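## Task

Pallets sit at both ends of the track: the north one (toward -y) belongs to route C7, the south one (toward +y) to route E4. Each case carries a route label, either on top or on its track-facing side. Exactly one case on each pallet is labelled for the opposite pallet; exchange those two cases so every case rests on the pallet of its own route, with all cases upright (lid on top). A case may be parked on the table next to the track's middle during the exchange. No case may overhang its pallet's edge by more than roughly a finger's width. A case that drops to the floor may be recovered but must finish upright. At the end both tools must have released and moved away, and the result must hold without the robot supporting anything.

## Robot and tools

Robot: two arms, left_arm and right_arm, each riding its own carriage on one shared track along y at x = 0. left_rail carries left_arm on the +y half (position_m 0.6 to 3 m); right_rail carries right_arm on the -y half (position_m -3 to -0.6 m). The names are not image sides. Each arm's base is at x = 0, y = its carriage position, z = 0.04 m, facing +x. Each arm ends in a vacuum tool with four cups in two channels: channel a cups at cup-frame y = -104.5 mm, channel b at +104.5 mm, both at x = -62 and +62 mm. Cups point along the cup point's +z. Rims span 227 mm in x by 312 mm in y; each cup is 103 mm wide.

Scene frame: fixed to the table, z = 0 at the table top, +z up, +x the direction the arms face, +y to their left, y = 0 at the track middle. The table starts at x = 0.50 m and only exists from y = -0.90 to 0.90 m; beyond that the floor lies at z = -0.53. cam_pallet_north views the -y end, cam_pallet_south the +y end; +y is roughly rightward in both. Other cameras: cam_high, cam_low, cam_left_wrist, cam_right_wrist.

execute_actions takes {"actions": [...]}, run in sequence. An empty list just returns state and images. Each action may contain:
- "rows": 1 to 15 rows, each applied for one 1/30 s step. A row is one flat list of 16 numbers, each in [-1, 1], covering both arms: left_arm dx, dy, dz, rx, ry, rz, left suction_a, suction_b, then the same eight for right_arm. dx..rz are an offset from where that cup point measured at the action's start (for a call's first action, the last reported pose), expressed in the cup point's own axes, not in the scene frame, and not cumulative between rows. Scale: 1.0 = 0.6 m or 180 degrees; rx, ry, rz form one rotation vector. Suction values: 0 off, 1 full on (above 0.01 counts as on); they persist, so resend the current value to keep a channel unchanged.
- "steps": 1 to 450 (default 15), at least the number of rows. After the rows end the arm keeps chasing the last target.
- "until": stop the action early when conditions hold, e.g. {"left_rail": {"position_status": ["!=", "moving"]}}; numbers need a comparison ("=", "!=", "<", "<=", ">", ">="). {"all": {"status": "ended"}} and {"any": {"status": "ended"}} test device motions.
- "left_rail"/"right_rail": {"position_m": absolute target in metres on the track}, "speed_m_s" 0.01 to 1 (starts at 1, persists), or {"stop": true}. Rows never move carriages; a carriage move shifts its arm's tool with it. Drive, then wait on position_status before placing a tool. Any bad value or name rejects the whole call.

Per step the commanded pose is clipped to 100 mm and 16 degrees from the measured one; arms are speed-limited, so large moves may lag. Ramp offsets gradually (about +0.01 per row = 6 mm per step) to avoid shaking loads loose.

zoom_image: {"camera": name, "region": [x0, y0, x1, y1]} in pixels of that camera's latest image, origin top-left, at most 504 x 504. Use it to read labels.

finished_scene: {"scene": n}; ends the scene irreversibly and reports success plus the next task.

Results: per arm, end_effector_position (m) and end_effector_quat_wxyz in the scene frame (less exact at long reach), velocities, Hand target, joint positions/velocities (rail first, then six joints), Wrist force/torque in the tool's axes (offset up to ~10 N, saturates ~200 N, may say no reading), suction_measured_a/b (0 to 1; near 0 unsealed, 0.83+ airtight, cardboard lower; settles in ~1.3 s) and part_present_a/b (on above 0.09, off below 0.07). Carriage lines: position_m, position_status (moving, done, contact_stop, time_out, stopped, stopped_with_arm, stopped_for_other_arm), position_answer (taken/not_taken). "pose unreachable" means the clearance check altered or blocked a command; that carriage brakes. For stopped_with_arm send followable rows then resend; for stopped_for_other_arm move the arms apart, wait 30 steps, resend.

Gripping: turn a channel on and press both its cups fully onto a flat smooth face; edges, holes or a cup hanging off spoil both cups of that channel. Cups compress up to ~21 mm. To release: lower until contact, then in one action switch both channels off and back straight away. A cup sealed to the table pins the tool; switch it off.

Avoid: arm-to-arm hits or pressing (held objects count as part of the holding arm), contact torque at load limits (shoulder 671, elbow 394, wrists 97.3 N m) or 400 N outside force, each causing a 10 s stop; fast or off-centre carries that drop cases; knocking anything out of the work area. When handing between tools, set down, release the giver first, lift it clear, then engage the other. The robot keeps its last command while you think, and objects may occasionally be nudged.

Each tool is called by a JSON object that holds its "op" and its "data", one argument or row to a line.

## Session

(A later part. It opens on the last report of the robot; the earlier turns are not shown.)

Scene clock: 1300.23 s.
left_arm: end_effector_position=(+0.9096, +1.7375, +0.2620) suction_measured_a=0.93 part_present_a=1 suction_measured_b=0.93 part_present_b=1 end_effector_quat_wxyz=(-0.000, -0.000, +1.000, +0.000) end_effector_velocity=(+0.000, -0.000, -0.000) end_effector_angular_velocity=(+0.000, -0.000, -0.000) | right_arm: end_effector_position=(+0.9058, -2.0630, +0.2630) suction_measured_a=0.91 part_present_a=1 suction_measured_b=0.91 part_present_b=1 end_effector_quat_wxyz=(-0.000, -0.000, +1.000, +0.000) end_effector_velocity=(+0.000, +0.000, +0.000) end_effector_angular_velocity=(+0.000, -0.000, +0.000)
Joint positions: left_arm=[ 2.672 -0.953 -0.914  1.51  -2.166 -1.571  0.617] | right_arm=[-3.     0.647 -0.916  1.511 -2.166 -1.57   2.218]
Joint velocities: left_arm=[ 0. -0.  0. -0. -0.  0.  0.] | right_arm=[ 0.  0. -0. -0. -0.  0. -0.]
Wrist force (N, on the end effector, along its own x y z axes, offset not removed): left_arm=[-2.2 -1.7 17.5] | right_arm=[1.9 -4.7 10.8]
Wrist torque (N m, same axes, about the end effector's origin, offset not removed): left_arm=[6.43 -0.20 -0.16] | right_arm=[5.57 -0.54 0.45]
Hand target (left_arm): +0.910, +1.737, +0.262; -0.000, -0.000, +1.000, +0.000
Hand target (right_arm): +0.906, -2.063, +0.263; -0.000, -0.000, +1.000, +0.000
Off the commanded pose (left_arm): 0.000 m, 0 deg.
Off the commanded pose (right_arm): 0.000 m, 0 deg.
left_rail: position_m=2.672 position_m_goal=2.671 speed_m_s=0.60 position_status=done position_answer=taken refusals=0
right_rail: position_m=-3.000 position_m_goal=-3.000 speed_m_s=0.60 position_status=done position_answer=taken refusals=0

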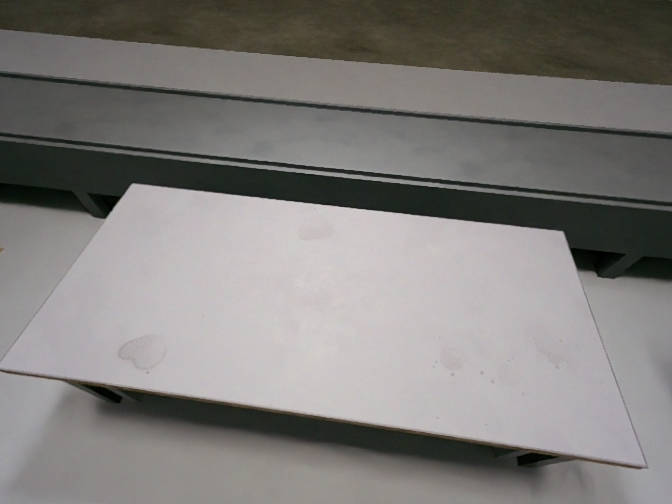

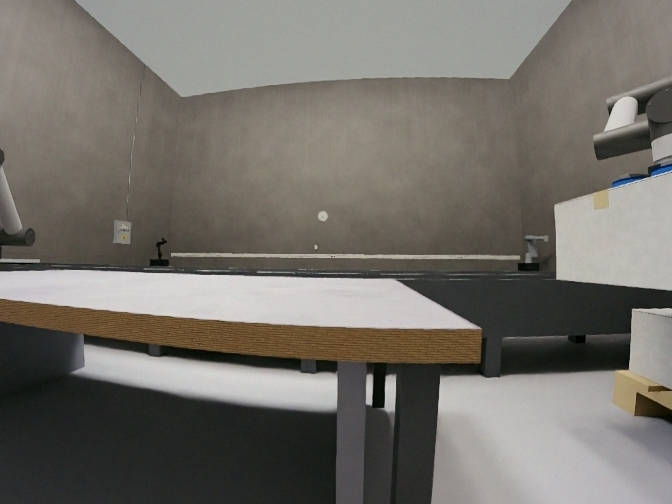

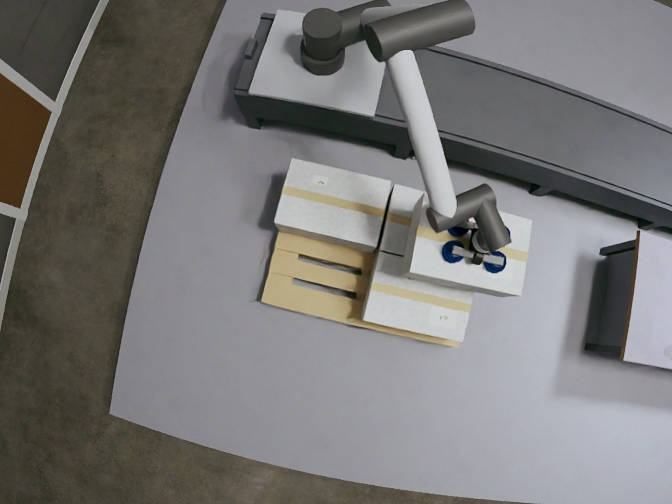

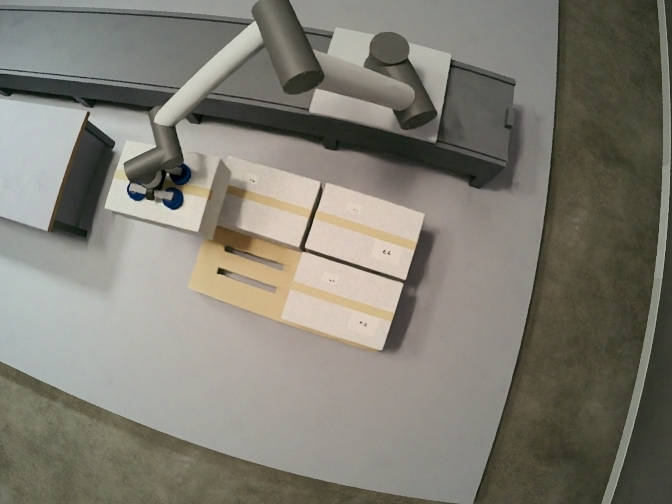

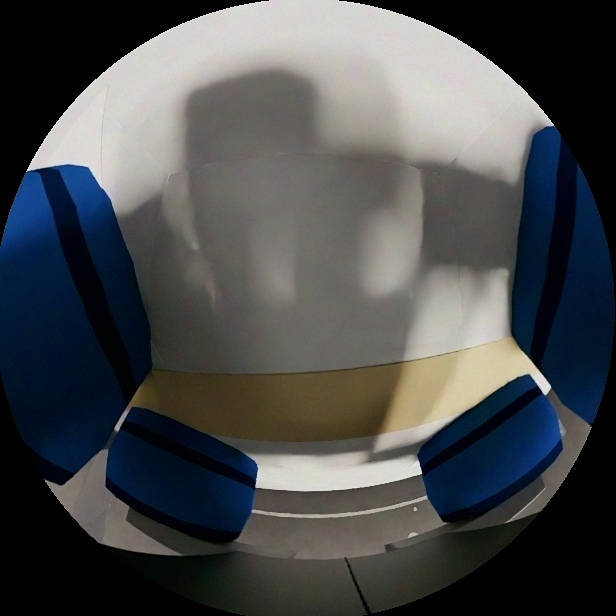

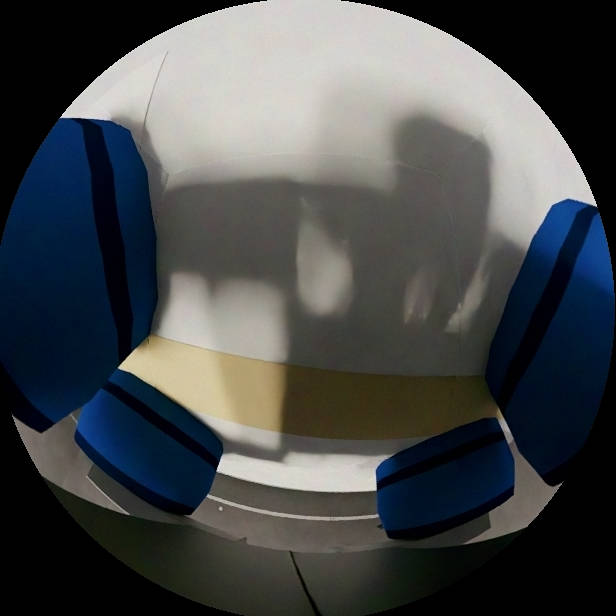

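{"op": "execute_actions", "data": {
  "actions": [
    {"rows":[
[-0.00075,0.00101,0.00028,0,0,0,1,1,-0.00069,-0.00182,0.00029,0,0,0,1,1],
[-0.00255,0.00345,0.00097,0,0,0,1,1,-0.00237,-0.00621,0.00098,0,0,0,1,1],
[-0.00591,0.00800,0.00224,0,0,0,1,1,-0.00549,-0.01440,0.00226,0,0,0,1,1],
[-0.01110,0.01503,0.00421,0,0,0,1,1,-0.01030,-0.02706,0.00425,0,0,0,1,1]],"steps":4},
    {"rows":[
[-0.01684,0.02280,0.00638,0,0,0,1,1,-0.01563,-0.04104,0.00644,0,0,0,1,1],
[-0.02579,0.03492,0.00978,0,0,0,1,1,-0.02394,-0.06285,0.00986,0,0,0,1,1],
[-0.03630,0.04915,0.01376,0,0,0,1,1,-0.03369,-0.08847,0.01388,0,0,0,1,1],
[-0.04793,0.06490,0.01817,0,0,0,1,1,-0.04449,-0.11682,0.01833,0,0,0,1,1],
[-0.06016,0.08147,0.02281,0,0,0,1,1,-0.05585,-0.14664,0.02301,0,0,0,1,1],
[-0.07247,0.09813,0.02748,0,0,0,1,1,-0.06727,-0.17664,0.02772,0,0,0,1,1],
[-0.08478,0.11480,0.03214,0,0,0,1,1,-0.07870,-0.20664,0.03243,0,0,0,1,1],
[-0.09709,0.13147,0.03681,0,0,0,1,1,-0.09012,-0.23664,0.03714,0,0,0,1,1],
[-0.10940,0.14813,0.04148,0,0,0,1,1,-0.10155,-0.26664,0.04185,0,0,0,1,1],
[-0.12170,0.16480,0.04614,0,0,0,1,1,-0.11297,-0.29664,0.04656,0,0,0,1,1],
[-0.13401,0.18147,0.05081,0,0,0,1,1,-0.12440,-0.32664,0.05126,0,0,0,1,1],
[-0.14632,0.19813,0.05548,0,0,0,1,1,-0.13582,-0.35664,0.05597,0,0,0,1,1],
[-0.15863,0.21480,0.06014,0,0,0,1,1,-0.14725,-0.38664,0.06068,0,0,0,1,1],
[-0.17094,0.23147,0.06481,0,0,0,1,1,-0.15867,-0.41664,0.06539,0,0,0,1,1],
[-0.18325,0.24813,0.06948,0,0,0,1,1,-0.17010,-0.44664,0.07010,0,0,0,1,1]],"steps":15},
    {"rows":[
[-0.06093,0.08250,0.02310,0,0,0,1,1,-0.05655,-0.14850,0.02331,0,0,0,1,1],
[-0.07323,0.09917,0.02777,0,0,0,1,1,-0.06798,-0.17850,0.02801,0,0,0,1,1],
[-0.08554,0.11583,0.03243,0,0,0,1,1,-0.07940,-0.20850,0.03272,0,0,0,1,1],
[-0.09785,0.13250,0.03710,0,0,0,1,1,-0.09083,-0.23850,0.03743,0,0,0,1,1],
[-0.11016,0.14917,0.04177,0,0,0,1,1,-0.10225,-0.26850,0.04214,0,0,0,1,1],
[-0.12247,0.16583,0.04643,0,0,0,1,1,-0.11368,-0.29850,0.04685,0,0,0,1,1],
[-0.13478,0.18250,0.05110,0,0,0,1,1,-0.12510,-0.32850,0.05156,0,0,0,1,1],
[-0.14708,0.19917,0.05577,0,0,0,1,1,-0.13653,-0.35850,0.05626,0,0,0,1,1],
[-0.15939,0.21583,0.06043,0,0,0,1,1,-0.14795,-0.38850,0.06097,0,0,0,1,1],
[-0.17170,0.23250,0.06510,0,0,0,1,1,-0.15938,-0.41850,0.06568,0,0,0,1,1],
[-0.18401,0.24917,0.06977,0,0,0,1,1,-0.17080,-0.44850,0.07039,0,0,0,1,1],
[-0.19632,0.26583,0.07443,0,0,0,1,1,-0.18223,-0.47850,0.07510,0,0,0,1,1],
[-0.20863,0.28250,0.07910,0,0,0,1,1,-0.19365,-0.50850,0.07981,0,0,0,1,1],
[-0.22093,0.29917,0.08377,0,0,0,1,1,-0.20508,-0.53850,0.08451,0,0,0,1,1],
[-0.23324,0.31583,0.08843,0,0,0,1,1,-0.21650,-0.56850,0.08922,0,0,0,1,1]],"steps":15},
    {"rows":[
[-0.06093,0.08250,0.02310,0,0,0.0003,1,1,-0.05655,-0.14850,0.02331,0,0,0.00007,1,1],
[-0.07323,0.09917,0.02777,0,0,0.0012,1,1,-0.06798,-0.17850,0.02801,0,0,0.00028,1,1],
[-0.08554,0.11583,0.03243,0,0,0.00264,1,1,-0.07940,-0.20850,0.03272,0,0,0.00062,1,1],
[-0.09785,0.13250,0.03710,0,0,0.00456,1,1,-0.09083,-0.23850,0.03743,0,0,0.00107,1,1],
[-0.11016,0.14917,0.04177,0,0,0.00685,1,1,-0.10225,-0.26850,0.04214,0,0,0.00161,1,1],
[-0.12239,0.16573,0.04640,0,0,0.00941,1,1,-0.11361,-0.29831,0.04682,0,0,0.00222,1,1],
[-0.13403,0.18149,0.05082,0,0,0.0121,1,1,-0.12441,-0.32668,0.05127,0,0,0.00285,1,1],
[-0.14454,0.19572,0.05480,0,0,0.01479,1,1,-0.13416,-0.35229,0.05529,0,0,0.00348,1,1],
[-0.15348,0.20783,0.05819,0,0,0.01735,1,1,-0.14247,-0.37410,0.05871,0,0,0.00409,1,1],
[-0.16060,0.21747,0.06089,0,0,0.01964,1,1,-0.14907,-0.39144,0.06143,0,0,0.00463,1,1],
[-0.16579,0.22450,0.06286,0,0,0.02156,1,1,-0.15389,-0.40410,0.06342,0,0,0.00508,1,1],
[-0.16915,0.22905,0.06413,0,0,0.0230,1,1,-0.15701,-0.41229,0.06471,0,0,0.00542,1,1],
[-0.17095,0.23149,0.06482,0,0,0.0239,1,1,-0.15869,-0.41668,0.06539,0,0,0.00563,1,1],
[-0.17170,0.23250,0.06510,0,0,0.0242,1,1,-0.15938,-0.41850,0.06568,0,0,0.0057,1,1]],"steps":14}
  ]
}}

Scene clock: 1421.83 s.
left_arm: end_effector_position=(+1.1919, +2.1281, +0.1537) suction_measured_a=0.93 part_present_a=1 suction_measured_b=0.93 part_present_b=1 end_effector_quat_wxyz=(-0.000, +0.028, +1.000, +0.001) end_effector_velocity=(+0.108, +0.135, -0.039) end_effector_angular_velocity=(-0.000, +0.000, -0.174) | right_arm: end_effector_position=(+1.1625, -2.7564, +0.1561) suction_measured_a=0.91 part_present_a=1 suction_measured_b=0.91 part_present_b=1 end_effector_quat_wxyz=(-0.001, +0.010, +1.000, -0.003) end_effector_velocity=(+0.108, -0.257, -0.039) end_effector_angular_velocity=(+0.000, -0.002, -0.036)
Joint positions: left_arm=[ 2.672 -0.582 -0.833  1.536 -2.273 -1.569  1.044] | right_arm=[-3.     0.038 -0.939  1.748 -2.378 -1.577  1.629]
Joint velocities: left_arm=[ 0.     0.133  0.067 -0.067 -0.001 -0.     0.307] | right_arm=[ 0.    -0.223  0.077 -0.075 -0.005 -0.    -0.187]
Wrist force (N, on the end effector, along its own x y z axes, offset not removed): left_arm=[-14.1 18.4 22.4] | right_arm=[-9.1 -35.7 14.5]
Wrist torque (N m, same axes, about the end effector's origin, offset not removed): left_arm=[5.00 -1.32 0.95] | right_arm=[8.62 -1.57 0.90]
Hand target (left_arm): +1.202, +2.140, +0.150; -0.000, +0.037, +0.999, +0.001
Hand target (right_arm): +1.173, -2.779, +0.152; -0.001, +0.011, +1.000, -0.003
Off the commanded pose (left_arm): 0.016 m, 1 deg.
Off the commanded pose (right_arm): 0.025 m, 0 deg.
left_rail: position_m=2.672 position_m_goal=2.671 speed_m_s=0.60 position_status=done position_answer=taken refusals=0
right_rail: position_m=-3.000 position_m_goal=-3.000 speed_m_s=0.60 position_status=done position_answer=taken refusals=0

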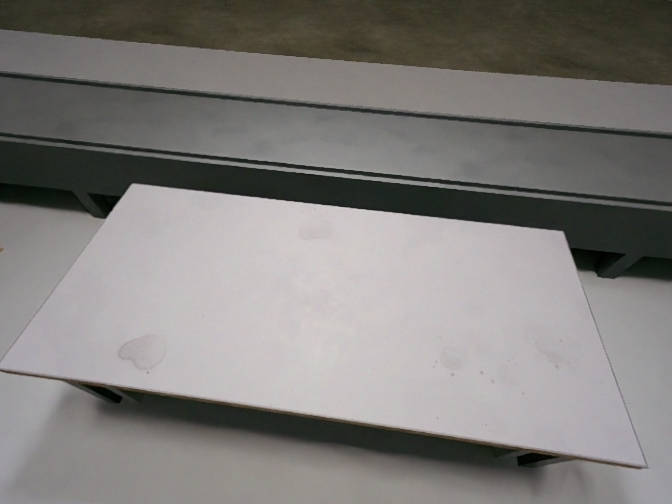

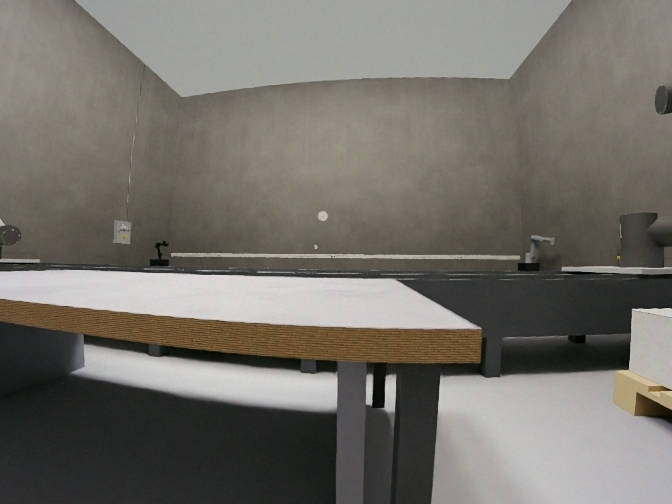

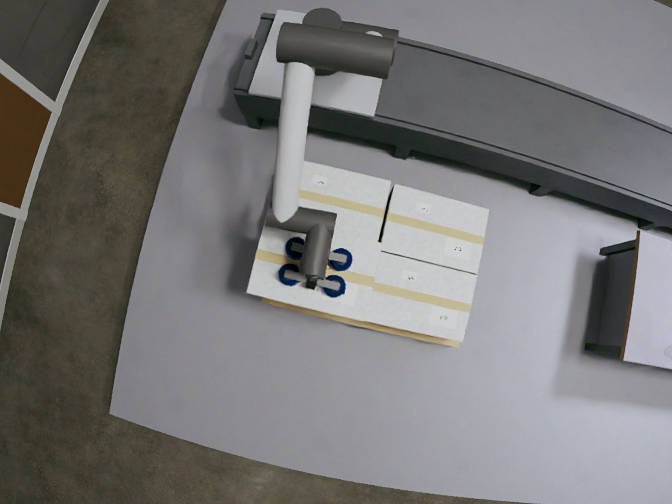

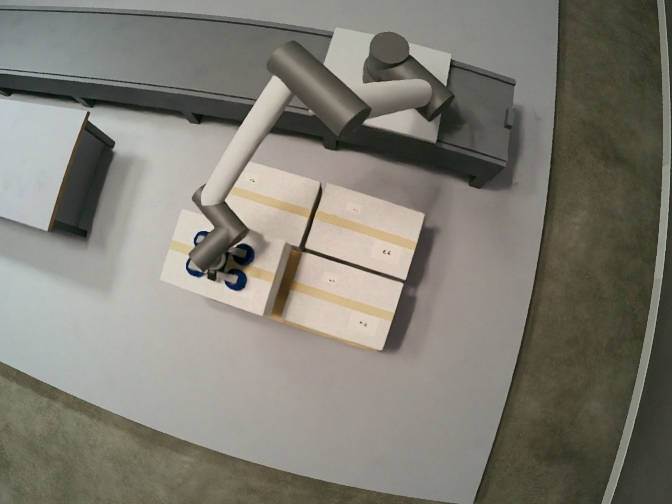

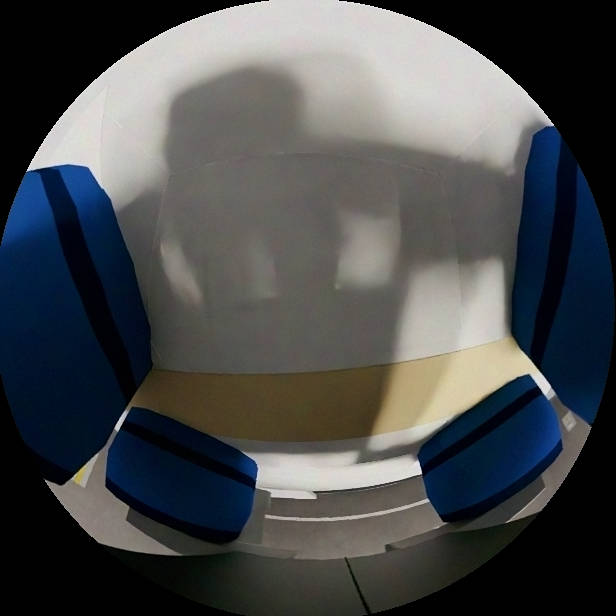

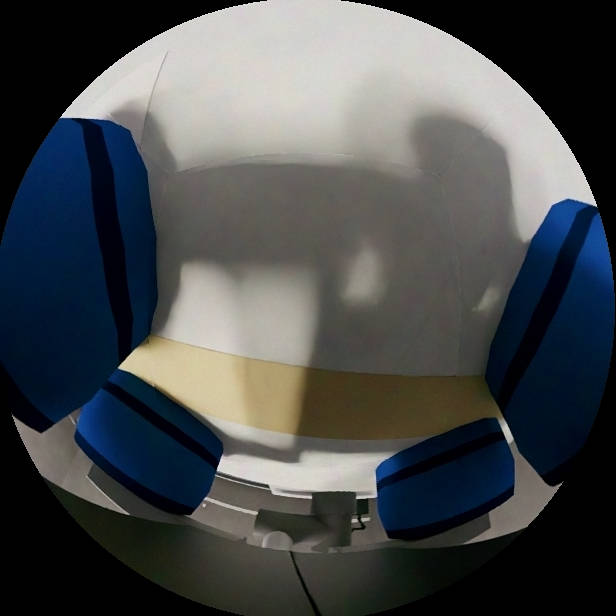

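{"op": "execute_actions", "data": {
  "actions": []
}}

{"op": "zoom_image", "data": {
  "camera": "cam_pallet_north",
  "region": [230, 195, 410, 345]
}}

{"op": "zoom_image", "data": {
  "camera": "cam_pallet_south",
  "region": [150, 185, 330, 335]
}}

Scene clock: 1429.27 s.
left_arm: end_effector_position=(+1.2018, +2.1398, +0.1502) suction_measured_a=0.93 part_present_a=1 suction_measured_b=0.93 part_present_b=1 end_effector_quat_wxyz=(-0.000, +0.037, +0.999, +0.001) end_effector_velocity=(-0.000, +0.000, -0.000) end_effector_angular_velocity=(+0.000, +0.000, +0.000) | right_arm: end_effector_position=(+1.1728, -2.7790, +0.1524) suction_measured_a=0.91 part_present_a=1 suction_measured_b=0.91 part_present_b=1 end_effector_quat_wxyz=(-0.001, +0.011, +1.000, -0.003) end_effector_velocity=(+0.000, -0.000, -0.000) end_effector_angular_velocity=(+0.000, +0.000, -0.000)
Joint positions: left_arm=[ 2.672 -0.57  -0.826  1.53  -2.273 -1.57   1.074] | right_arm=[-3.     0.018 -0.931  1.74  -2.378 -1.576  1.612]
Joint velocities: left_arm=[ 0.  0.  0. -0.  0. -0.  0.] | right_arm=[ 0. -0.  0. -0. -0.  0.  0.]
Wrist force (N, on the end effector, along its own x y z axes, offset not removed): left_arm=[-1.6 0.0 17.4] | right_arm=[1.9 -1.5 8.7]
Wrist torque (N m, same axes, about the end effector's origin, offset not removed): left_arm=[6.93 -0.45 -0.01] | right_arm=[5.93 -0.56 0.38]
Hand target (left_arm): +1.202, +2.140, +0.150; -0.000, +0.037, +0.999, +0.001
Hand target (right_arm): +1.173, -2.779, +0.152; -0.001, +0.011, +1.000, -0.003
Off the commanded pose (left_arm): 0.000 m, 0 deg.
Off the commanded pose (right_arm): 0.001 m, 0 deg.
left_rail: position_m=2.672 position_m_goal=2.671 speed_m_s=0.60 position_status=done position_answer=taken refusals=0
right_rail: position_m=-3.000 position_m_goal=-3.000 speed_m_s=0.60 position_status=done position_answer=taken refusals=0

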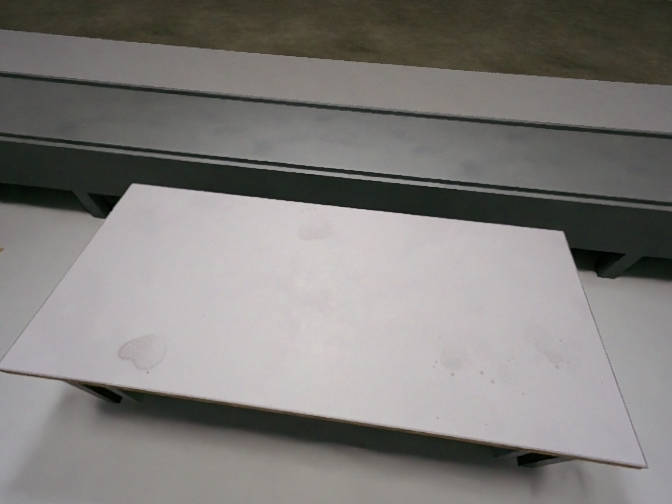

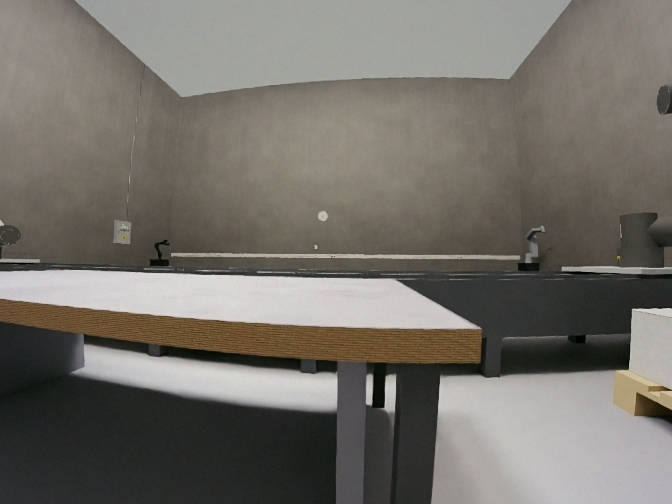

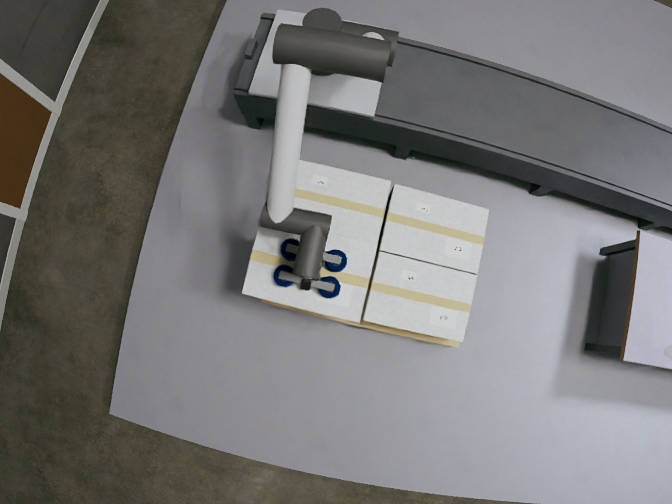

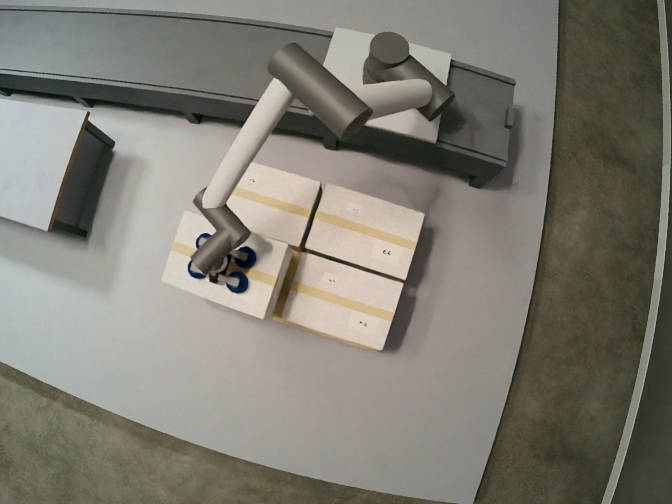

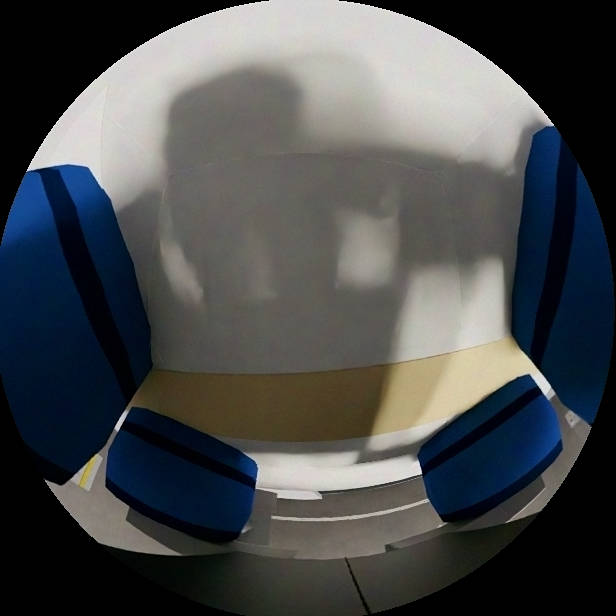

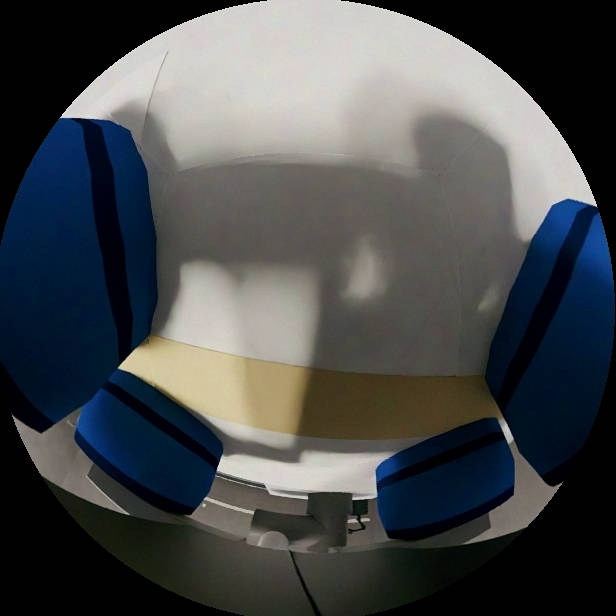

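Region (230, 195, 410, 345) of cam_pallet_north's 672x504 image, scaled by 2.800, with more detail than that image has.

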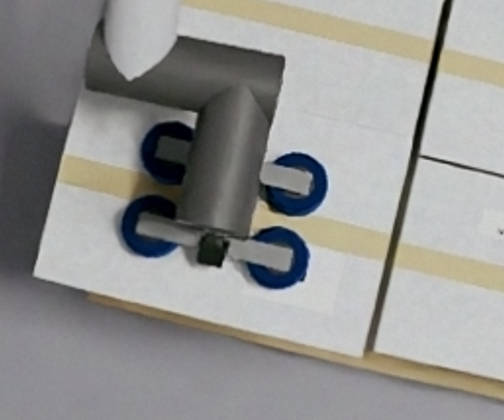

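Region (150, 185, 330, 335) of cam_pallet_south's 672x504 image, scaled by 2.800, with more detail than that image has.

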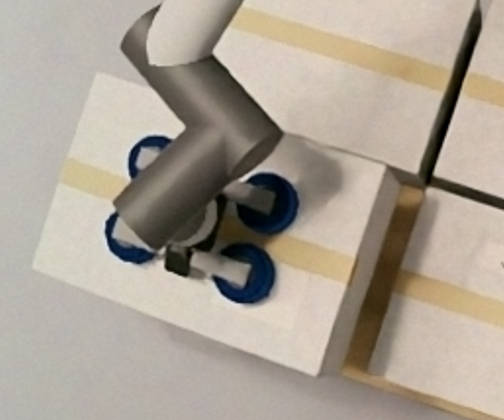

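{"op": "execute_actions", "data": {
  "actions": [
    {"rows":[
[0.00009,0.00010,0.00200,0.00014,-0.00008,0.0002,1,1,0.00006,0.00009,0.00201,-0.00043,-0.00015,-0.0004,1,1],
[0.00034,0.00040,0.00796,0.00028,-0.00015,0.0004,1,1,0.00025,0.00034,0.00802,-0.00085,-0.0003,-0.0008,1,1],
[0.00077,0.00090,0.01777,0.00042,-0.00023,0.0006,1,1,0.00056,0.00076,0.01791,-0.00128,-0.00045,-0.0012,1,1],
[0.00135,0.00159,0.03128,0.00056,-0.0003,0.0008,1,1,0.00099,0.00134,0.03153,-0.0017,-0.0006,-0.0016,1,1],
[0.00208,0.00245,0.04825,0.00056,-0.0003,0.0008,1,1,0.00152,0.00207,0.04863,-0.0017,-0.0006,-0.0016,1,1],
[0.00295,0.00348,0.06839,0.00056,-0.0003,0.0008,1,1,0.00216,0.00294,0.06893,-0.0017,-0.0006,-0.0016,1,1],
[0.00394,0.00465,0.09135,0.00056,-0.0003,0.0008,1,1,0.00288,0.00393,0.09207,-0.0017,-0.0006,-0.0016,1,1],
[0.00504,0.00594,0.11675,0.00056,-0.0003,0.0008,1,1,0.00368,0.00502,0.11767,-0.0017,-0.0006,-0.0016,1,1],
[0.00622,0.00733,0.14414,0.00056,-0.0003,0.0008,1,1,0.00454,0.00619,0.14528,-0.0017,-0.0006,-0.0016,1,1]],"steps":9},
    {"rows":[
[0.00500,0.00589,0.11579,0.00007,-0.00004,0.0001,1,1,0.00365,0.00498,0.11670,-0.00022,-0.00008,-0.0002,1,1],
[0.00629,0.00741,0.14575,0.00007,-0.00004,0.0001,1,1,0.00459,0.00626,0.14690,-0.00022,-0.00008,-0.0002,1,1],
[0.00760,0.00896,0.17623,0.00007,-0.00004,0.0001,1,1,0.00555,0.00757,0.17761,-0.00022,-0.00008,-0.0002,1,1],
[0.00892,0.01051,0.20670,0.00007,-0.00004,0.0001,1,1,0.00652,0.00888,0.20833,-0.00022,-0.00008,-0.0002,1,1],
[0.01021,0.01204,0.23666,0.00007,-0.00004,0.0001,1,1,0.00746,0.01017,0.23852,-0.00022,-0.00008,-0.0002,1,1],
[0.01146,0.01351,0.26558,0.00007,-0.00004,0.0001,1,1,0.00837,0.01141,0.26767,-0.00022,-0.00008,-0.0002,1,1],
[0.01264,0.01490,0.29298,0.00007,-0.00004,0.0001,1,1,0.00923,0.01259,0.29528,-0.00022,-0.00008,-0.0002,1,1],
[0.01374,0.01619,0.31837,0.00007,-0.00004,0.0001,1,1,0.01004,0.01368,0.32087,-0.00022,-0.00008,-0.0002,1,1],
[0.01473,0.01736,0.34133,0.00007,-0.00004,0.0001,1,1,0.01076,0.01467,0.34402,-0.00022,-0.00008,-0.0002,1,1],
[0.01560,0.01838,0.36148,0.00007,-0.00004,0.0001,1,1,0.01139,0.01553,0.36432,-0.00022,-0.00008,-0.0002,1,1],
[0.01633,0.01925,0.37844,0.00007,-0.00004,0.0001,1,1,0.01193,0.01626,0.38142,-0.00022,-0.00008,-0.0002,1,1],
[0.01691,0.01993,0.39195,0.00007,-0.00004,0.0001,1,1,0.01235,0.01684,0.39503,-0.00022,-0.00008,-0.0002,1,1],
[0.01734,0.02043,0.40177,0.00007,-0.00004,0.0001,1,1,0.01266,0.01727,0.40493,-0.00022,-0.00008,-0.0002,1,1],
[0.01759,0.02074,0.40773,0.00007,-0.00004,0.0001,1,1,0.01285,0.01752,0.41093,-0.00022,-0.00008,-0.0002,1,1],
[0.01768,0.02084,0.40973,0.00007,-0.00004,0.0001,1,1,0.01291,0.01761,0.41295,-0.00022,-0.00008,-0.0002,1,1]],"steps":15}
  ]
}}

Scene clock: 1550.07 s.
left_arm: end_effector_position=(+1.1872, +2.1563, -0.1064) suction_measured_a=0.93 part_present_a=1 suction_measured_b=0.93 part_present_b=1 end_effector_quat_wxyz=(-0.001, +0.038, +0.999, +0.001) end_effector_velocity=(+0.005, +0.006, -0.265) end_effector_angular_velocity=(-0.004, -0.006, -0.000) | right_arm: end_effector_position=(+1.1590, -2.7693, -0.1054) suction_measured_a=0.91 part_present_a=1 suction_measured_b=0.91 part_present_b=1 end_effector_quat_wxyz=(-0.001, +0.009, +1.000, -0.000) end_effector_velocity=(+0.009, +0.013, -0.272) end_effector_angular_velocity=(+0.000, -0.007, -0.000)
Joint positions: left_arm=[ 2.672 -0.566 -0.622  1.579 -2.525 -1.571  1.081] | right_arm=[-3.     0.026 -0.692  1.774 -2.65  -1.571  1.614]
Joint velocities: left_arm=[ 0.     0.006  0.253 -0.039 -0.221  0.     0.006] | right_arm=[ 0.     0.011  0.291 -0.057 -0.241  0.     0.011]
Wrist force (N, on the end effector, along its own x y z axes, offset not removed): left_arm=[6.4 2.6 44.7] | right_arm=[-1.2 -6.6 39.1]
Wrist torque (N m, same axes, about the end effector's origin, offset not removed): left_arm=[7.69 -0.67 -0.38] | right_arm=[5.97 0.42 0.46]
Hand target (left_arm): +1.189, +2.156, -0.131; -0.000, +0.038, +0.999, +0.000
Hand target (right_arm): +1.161, -2.768, -0.130; -0.000, +0.009, +1.000, -0.000
Off the commanded pose (left_arm): 0.025 m, 0 deg.
Off the commanded pose (right_arm): 0.026 m, 0 deg.
left_rail: position_m=2.672 position_m_goal=2.671 speed_m_s=0.60 position_status=done position_answer=taken refusals=0
right_rail: position_m=-3.000 position_m_goal=-3.000 speed_m_s=0.60 position_status=done position_answer=taken refusals=0

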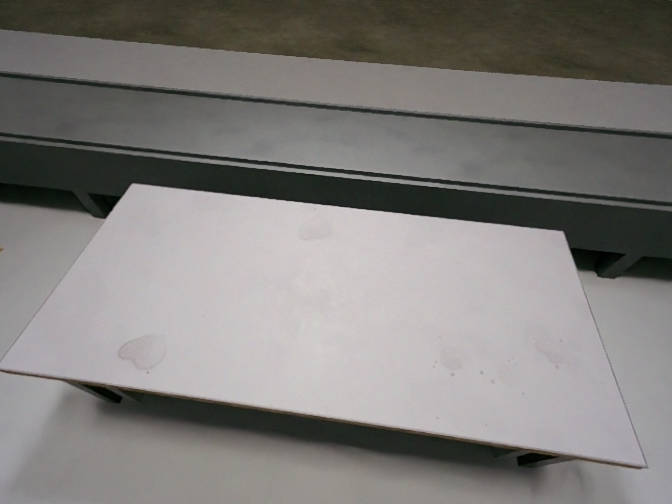

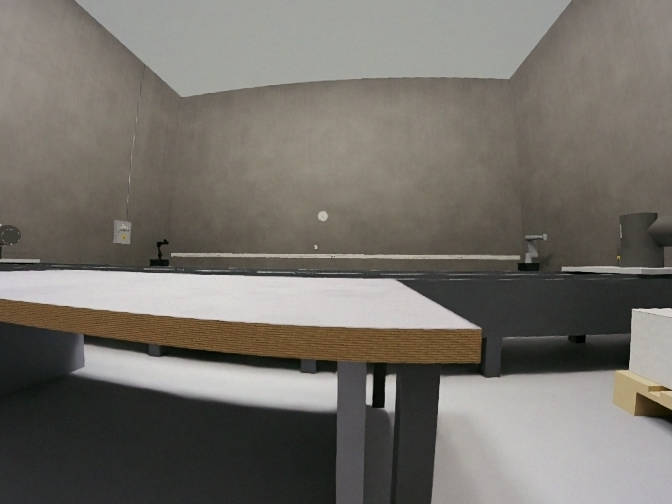

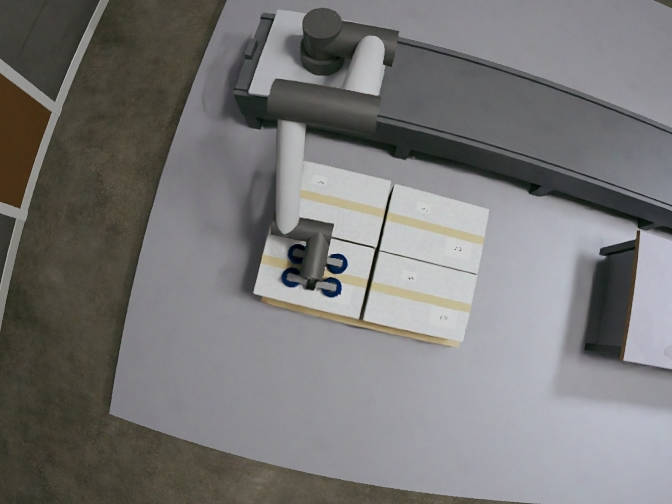

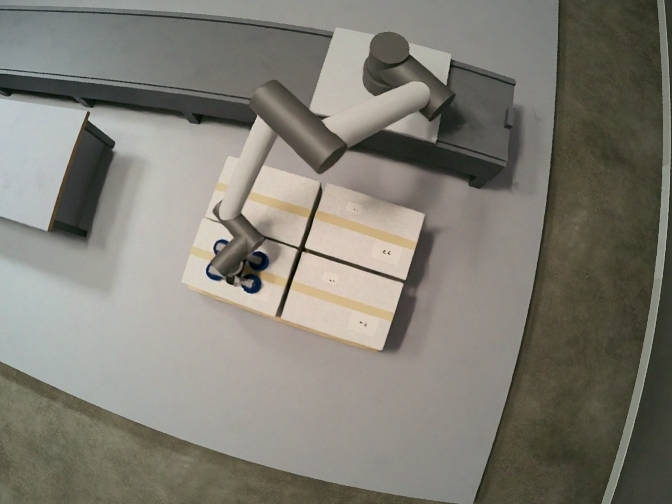

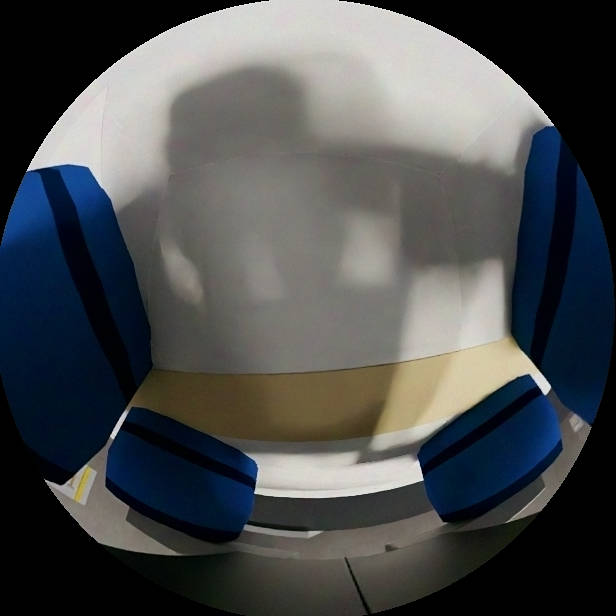

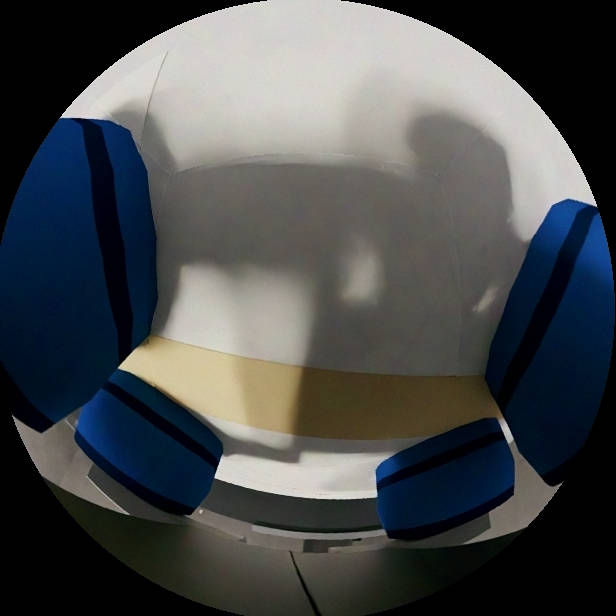

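{"op": "execute_actions", "data": {
  "actions": []
}}

{"op": "zoom_image", "data": {
  "camera": "cam_pallet_north",
  "region": [250, 215, 390, 335]
}}

{"op": "zoom_image", "data": {
  "camera": "cam_pallet_south",
  "region": [175, 205, 315, 325]
}}

Scene clock: 1562.40 s.
left_arm: end_effector_position=(+1.1887, +2.1563, -0.1306) suction_measured_a=0.93 part_present_a=1 suction_measured_b=0.93 part_present_b=1 end_effector_quat_wxyz=(-0.000, +0.038, +0.999, +0.000) end_effector_velocity=(-0.000, +0.000, +0.000) end_effector_angular_velocity=(-0.000, +0.000, -0.000) | right_arm: end_effector_position=(+1.1613, -2.7679, -0.1303) suction_measured_a=0.91 part_present_a=1 suction_measured_b=0.91 part_present_b=1 end_effector_quat_wxyz=(-0.000, +0.009, +1.000, -0.000) end_effector_velocity=(-0.000, -0.000, -0.000) end_effector_angular_velocity=(-0.000, +0.000, +0.000)
Joint positions: left_arm=[ 2.672 -0.565 -0.598  1.574 -2.545 -1.571  1.082] | right_arm=[-3.     0.027 -0.665  1.766 -2.672 -1.571  1.616]
Joint velocities: left_arm=[ 0.  0. -0.  0.  0. -0.  0.] | right_arm=[ 0. -0.  0. -0.  0. -0. -0.]
Wrist force (N, on the end effector, along its own x y z axes, offset not removed): left_arm=[4.4 -7.1 16.6] | right_arm=[1.1 -3.1 9.1]
Wrist torque (N m, same axes, about the end effector's origin, offset not removed): left_arm=[5.69 -1.22 -0.09] | right_arm=[5.80 -0.39 0.48]
Hand target (left_arm): +1.189, +2.156, -0.131; -0.000, +0.038, +0.999, +0.000
Hand target (right_arm): +1.161, -2.768, -0.130; -0.000, +0.009, +1.000, -0.000
Off the commanded pose (left_arm): 0.001 m, 0 deg.
Off the commanded pose (right_arm): 0.002 m, 0 deg.
left_rail: position_m=2.672 position_m_goal=2.671 speed_m_s=0.60 position_status=done position_answer=taken refusals=0
right_rail: position_m=-3.000 position_m_goal=-3.000 speed_m_s=0.60 position_status=done position_answer=taken refusals=0

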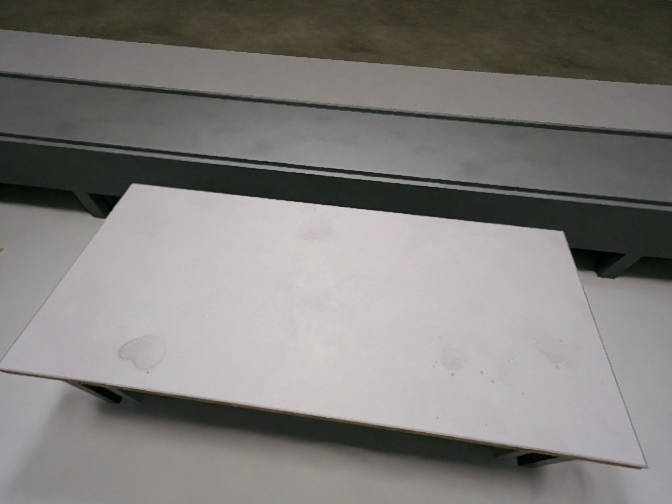

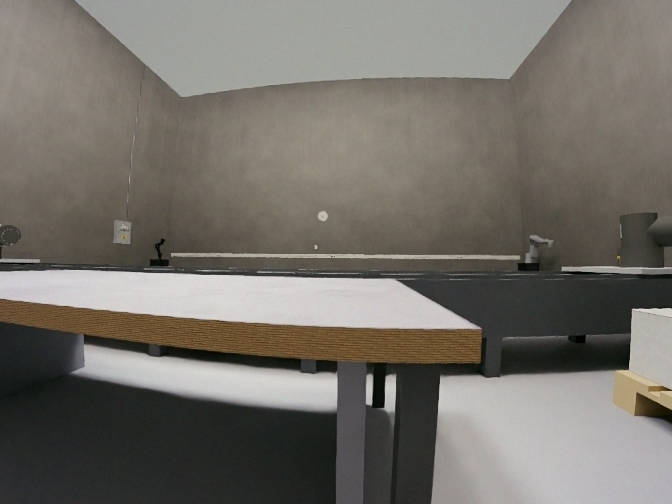

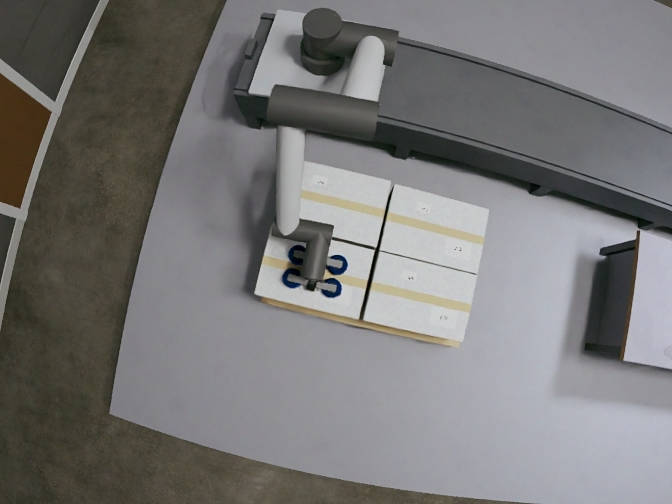

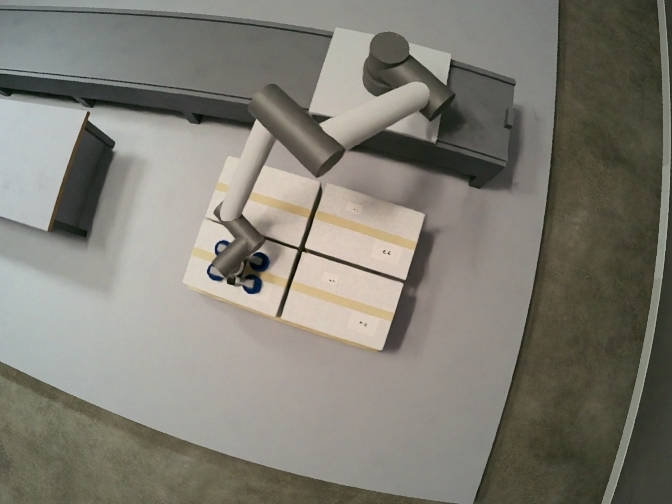

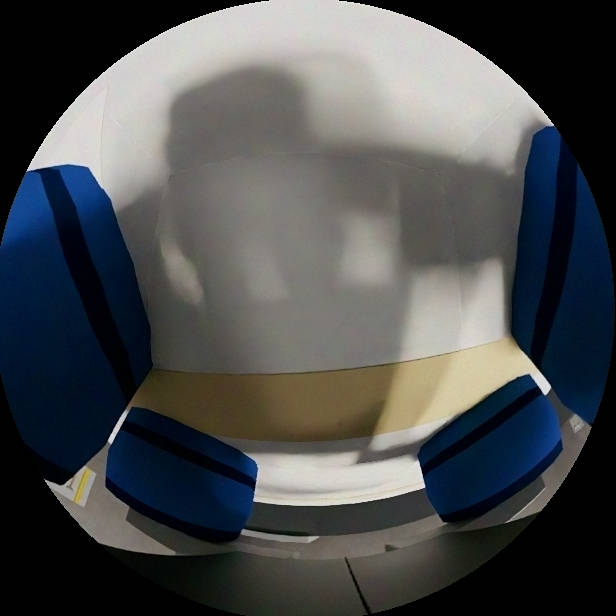

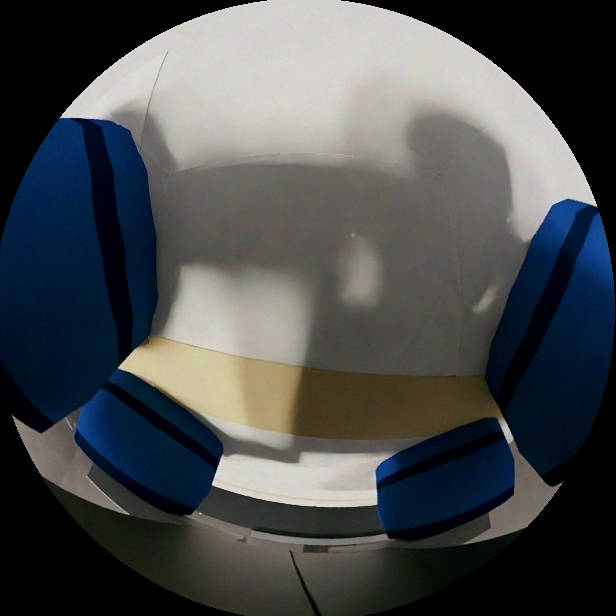

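Region (250, 215, 390, 335) of cam_pallet_north's 672x504 image, scaled by 3.600, with more detail than that image has; it fills the top 432 rows of this view, and the rest is white.

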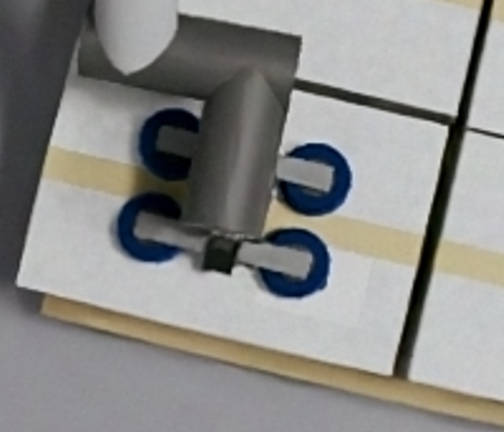

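Region (175, 205, 315, 325) of cam_pallet_south's 672x504 image, scaled by 3.600, with more detail than that image has; it fills the top 432 rows of this view, and the rest is white.

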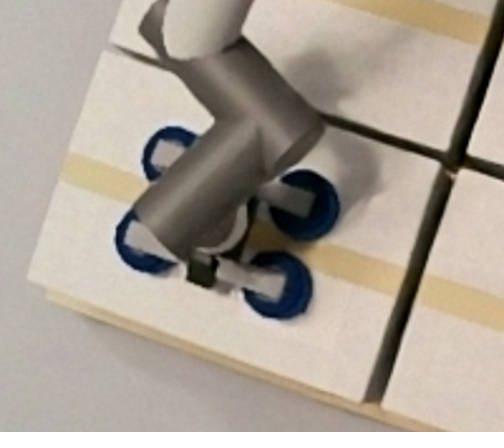

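{"op": "zoom_image", "data": {
  "camera": "cam_pallet_north",
  "region": [245, 275, 295, 315]
}}

{"op": "zoom_image", "data": {
  "camera": "cam_pallet_north",
  "region": [430, 320, 480, 360]
}}

{"op": "zoom_image", "data": {
  "camera": "cam_pallet_south",
  "region": [170, 265, 220, 305]
}}

{"op": "zoom_image", "data": {
  "camera": "cam_pallet_south",
  "region": [350, 325, 400, 365]
}}

Region (245, 275, 295, 315) of cam_pallet_north's 672x504 image, scaled by 10.080, with more detail than that image has; it fills the top 403 rows of this view, and the rest is white.

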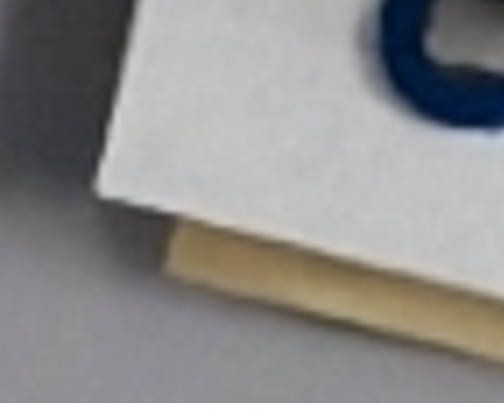

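Region (430, 320, 480, 360) of cam_pallet_north's 672x504 image, scaled by 10.080, with more detail than that image has; it fills the top 403 rows of this view, and the rest is white.

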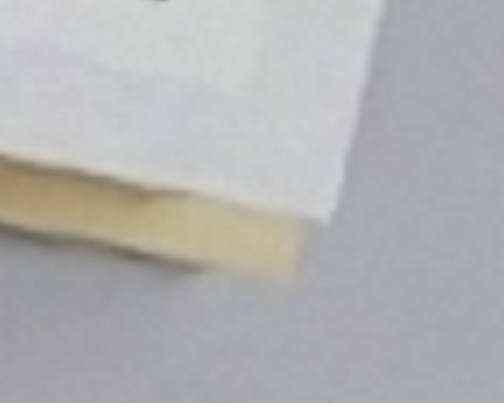

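Region (170, 265, 220, 305) of cam_pallet_south's 672x504 image, scaled by 10.080, with more detail than that image has; it fills the top 403 rows of this view, and the rest is white.

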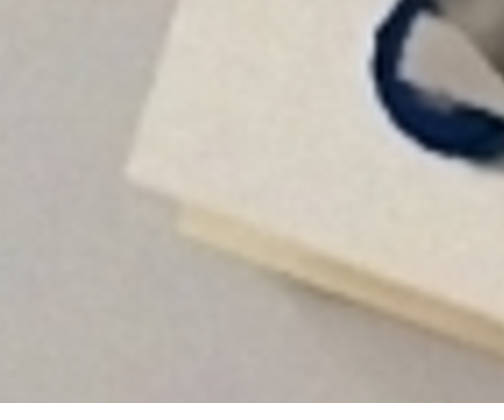

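Region (350, 325, 400, 365) of cam_pallet_south's 672x504 image, scaled by 10.080, with more detail than that image has; it fills the top 403 rows of this view, and the rest is white.

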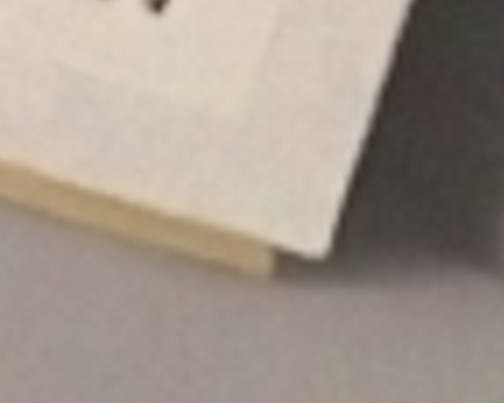

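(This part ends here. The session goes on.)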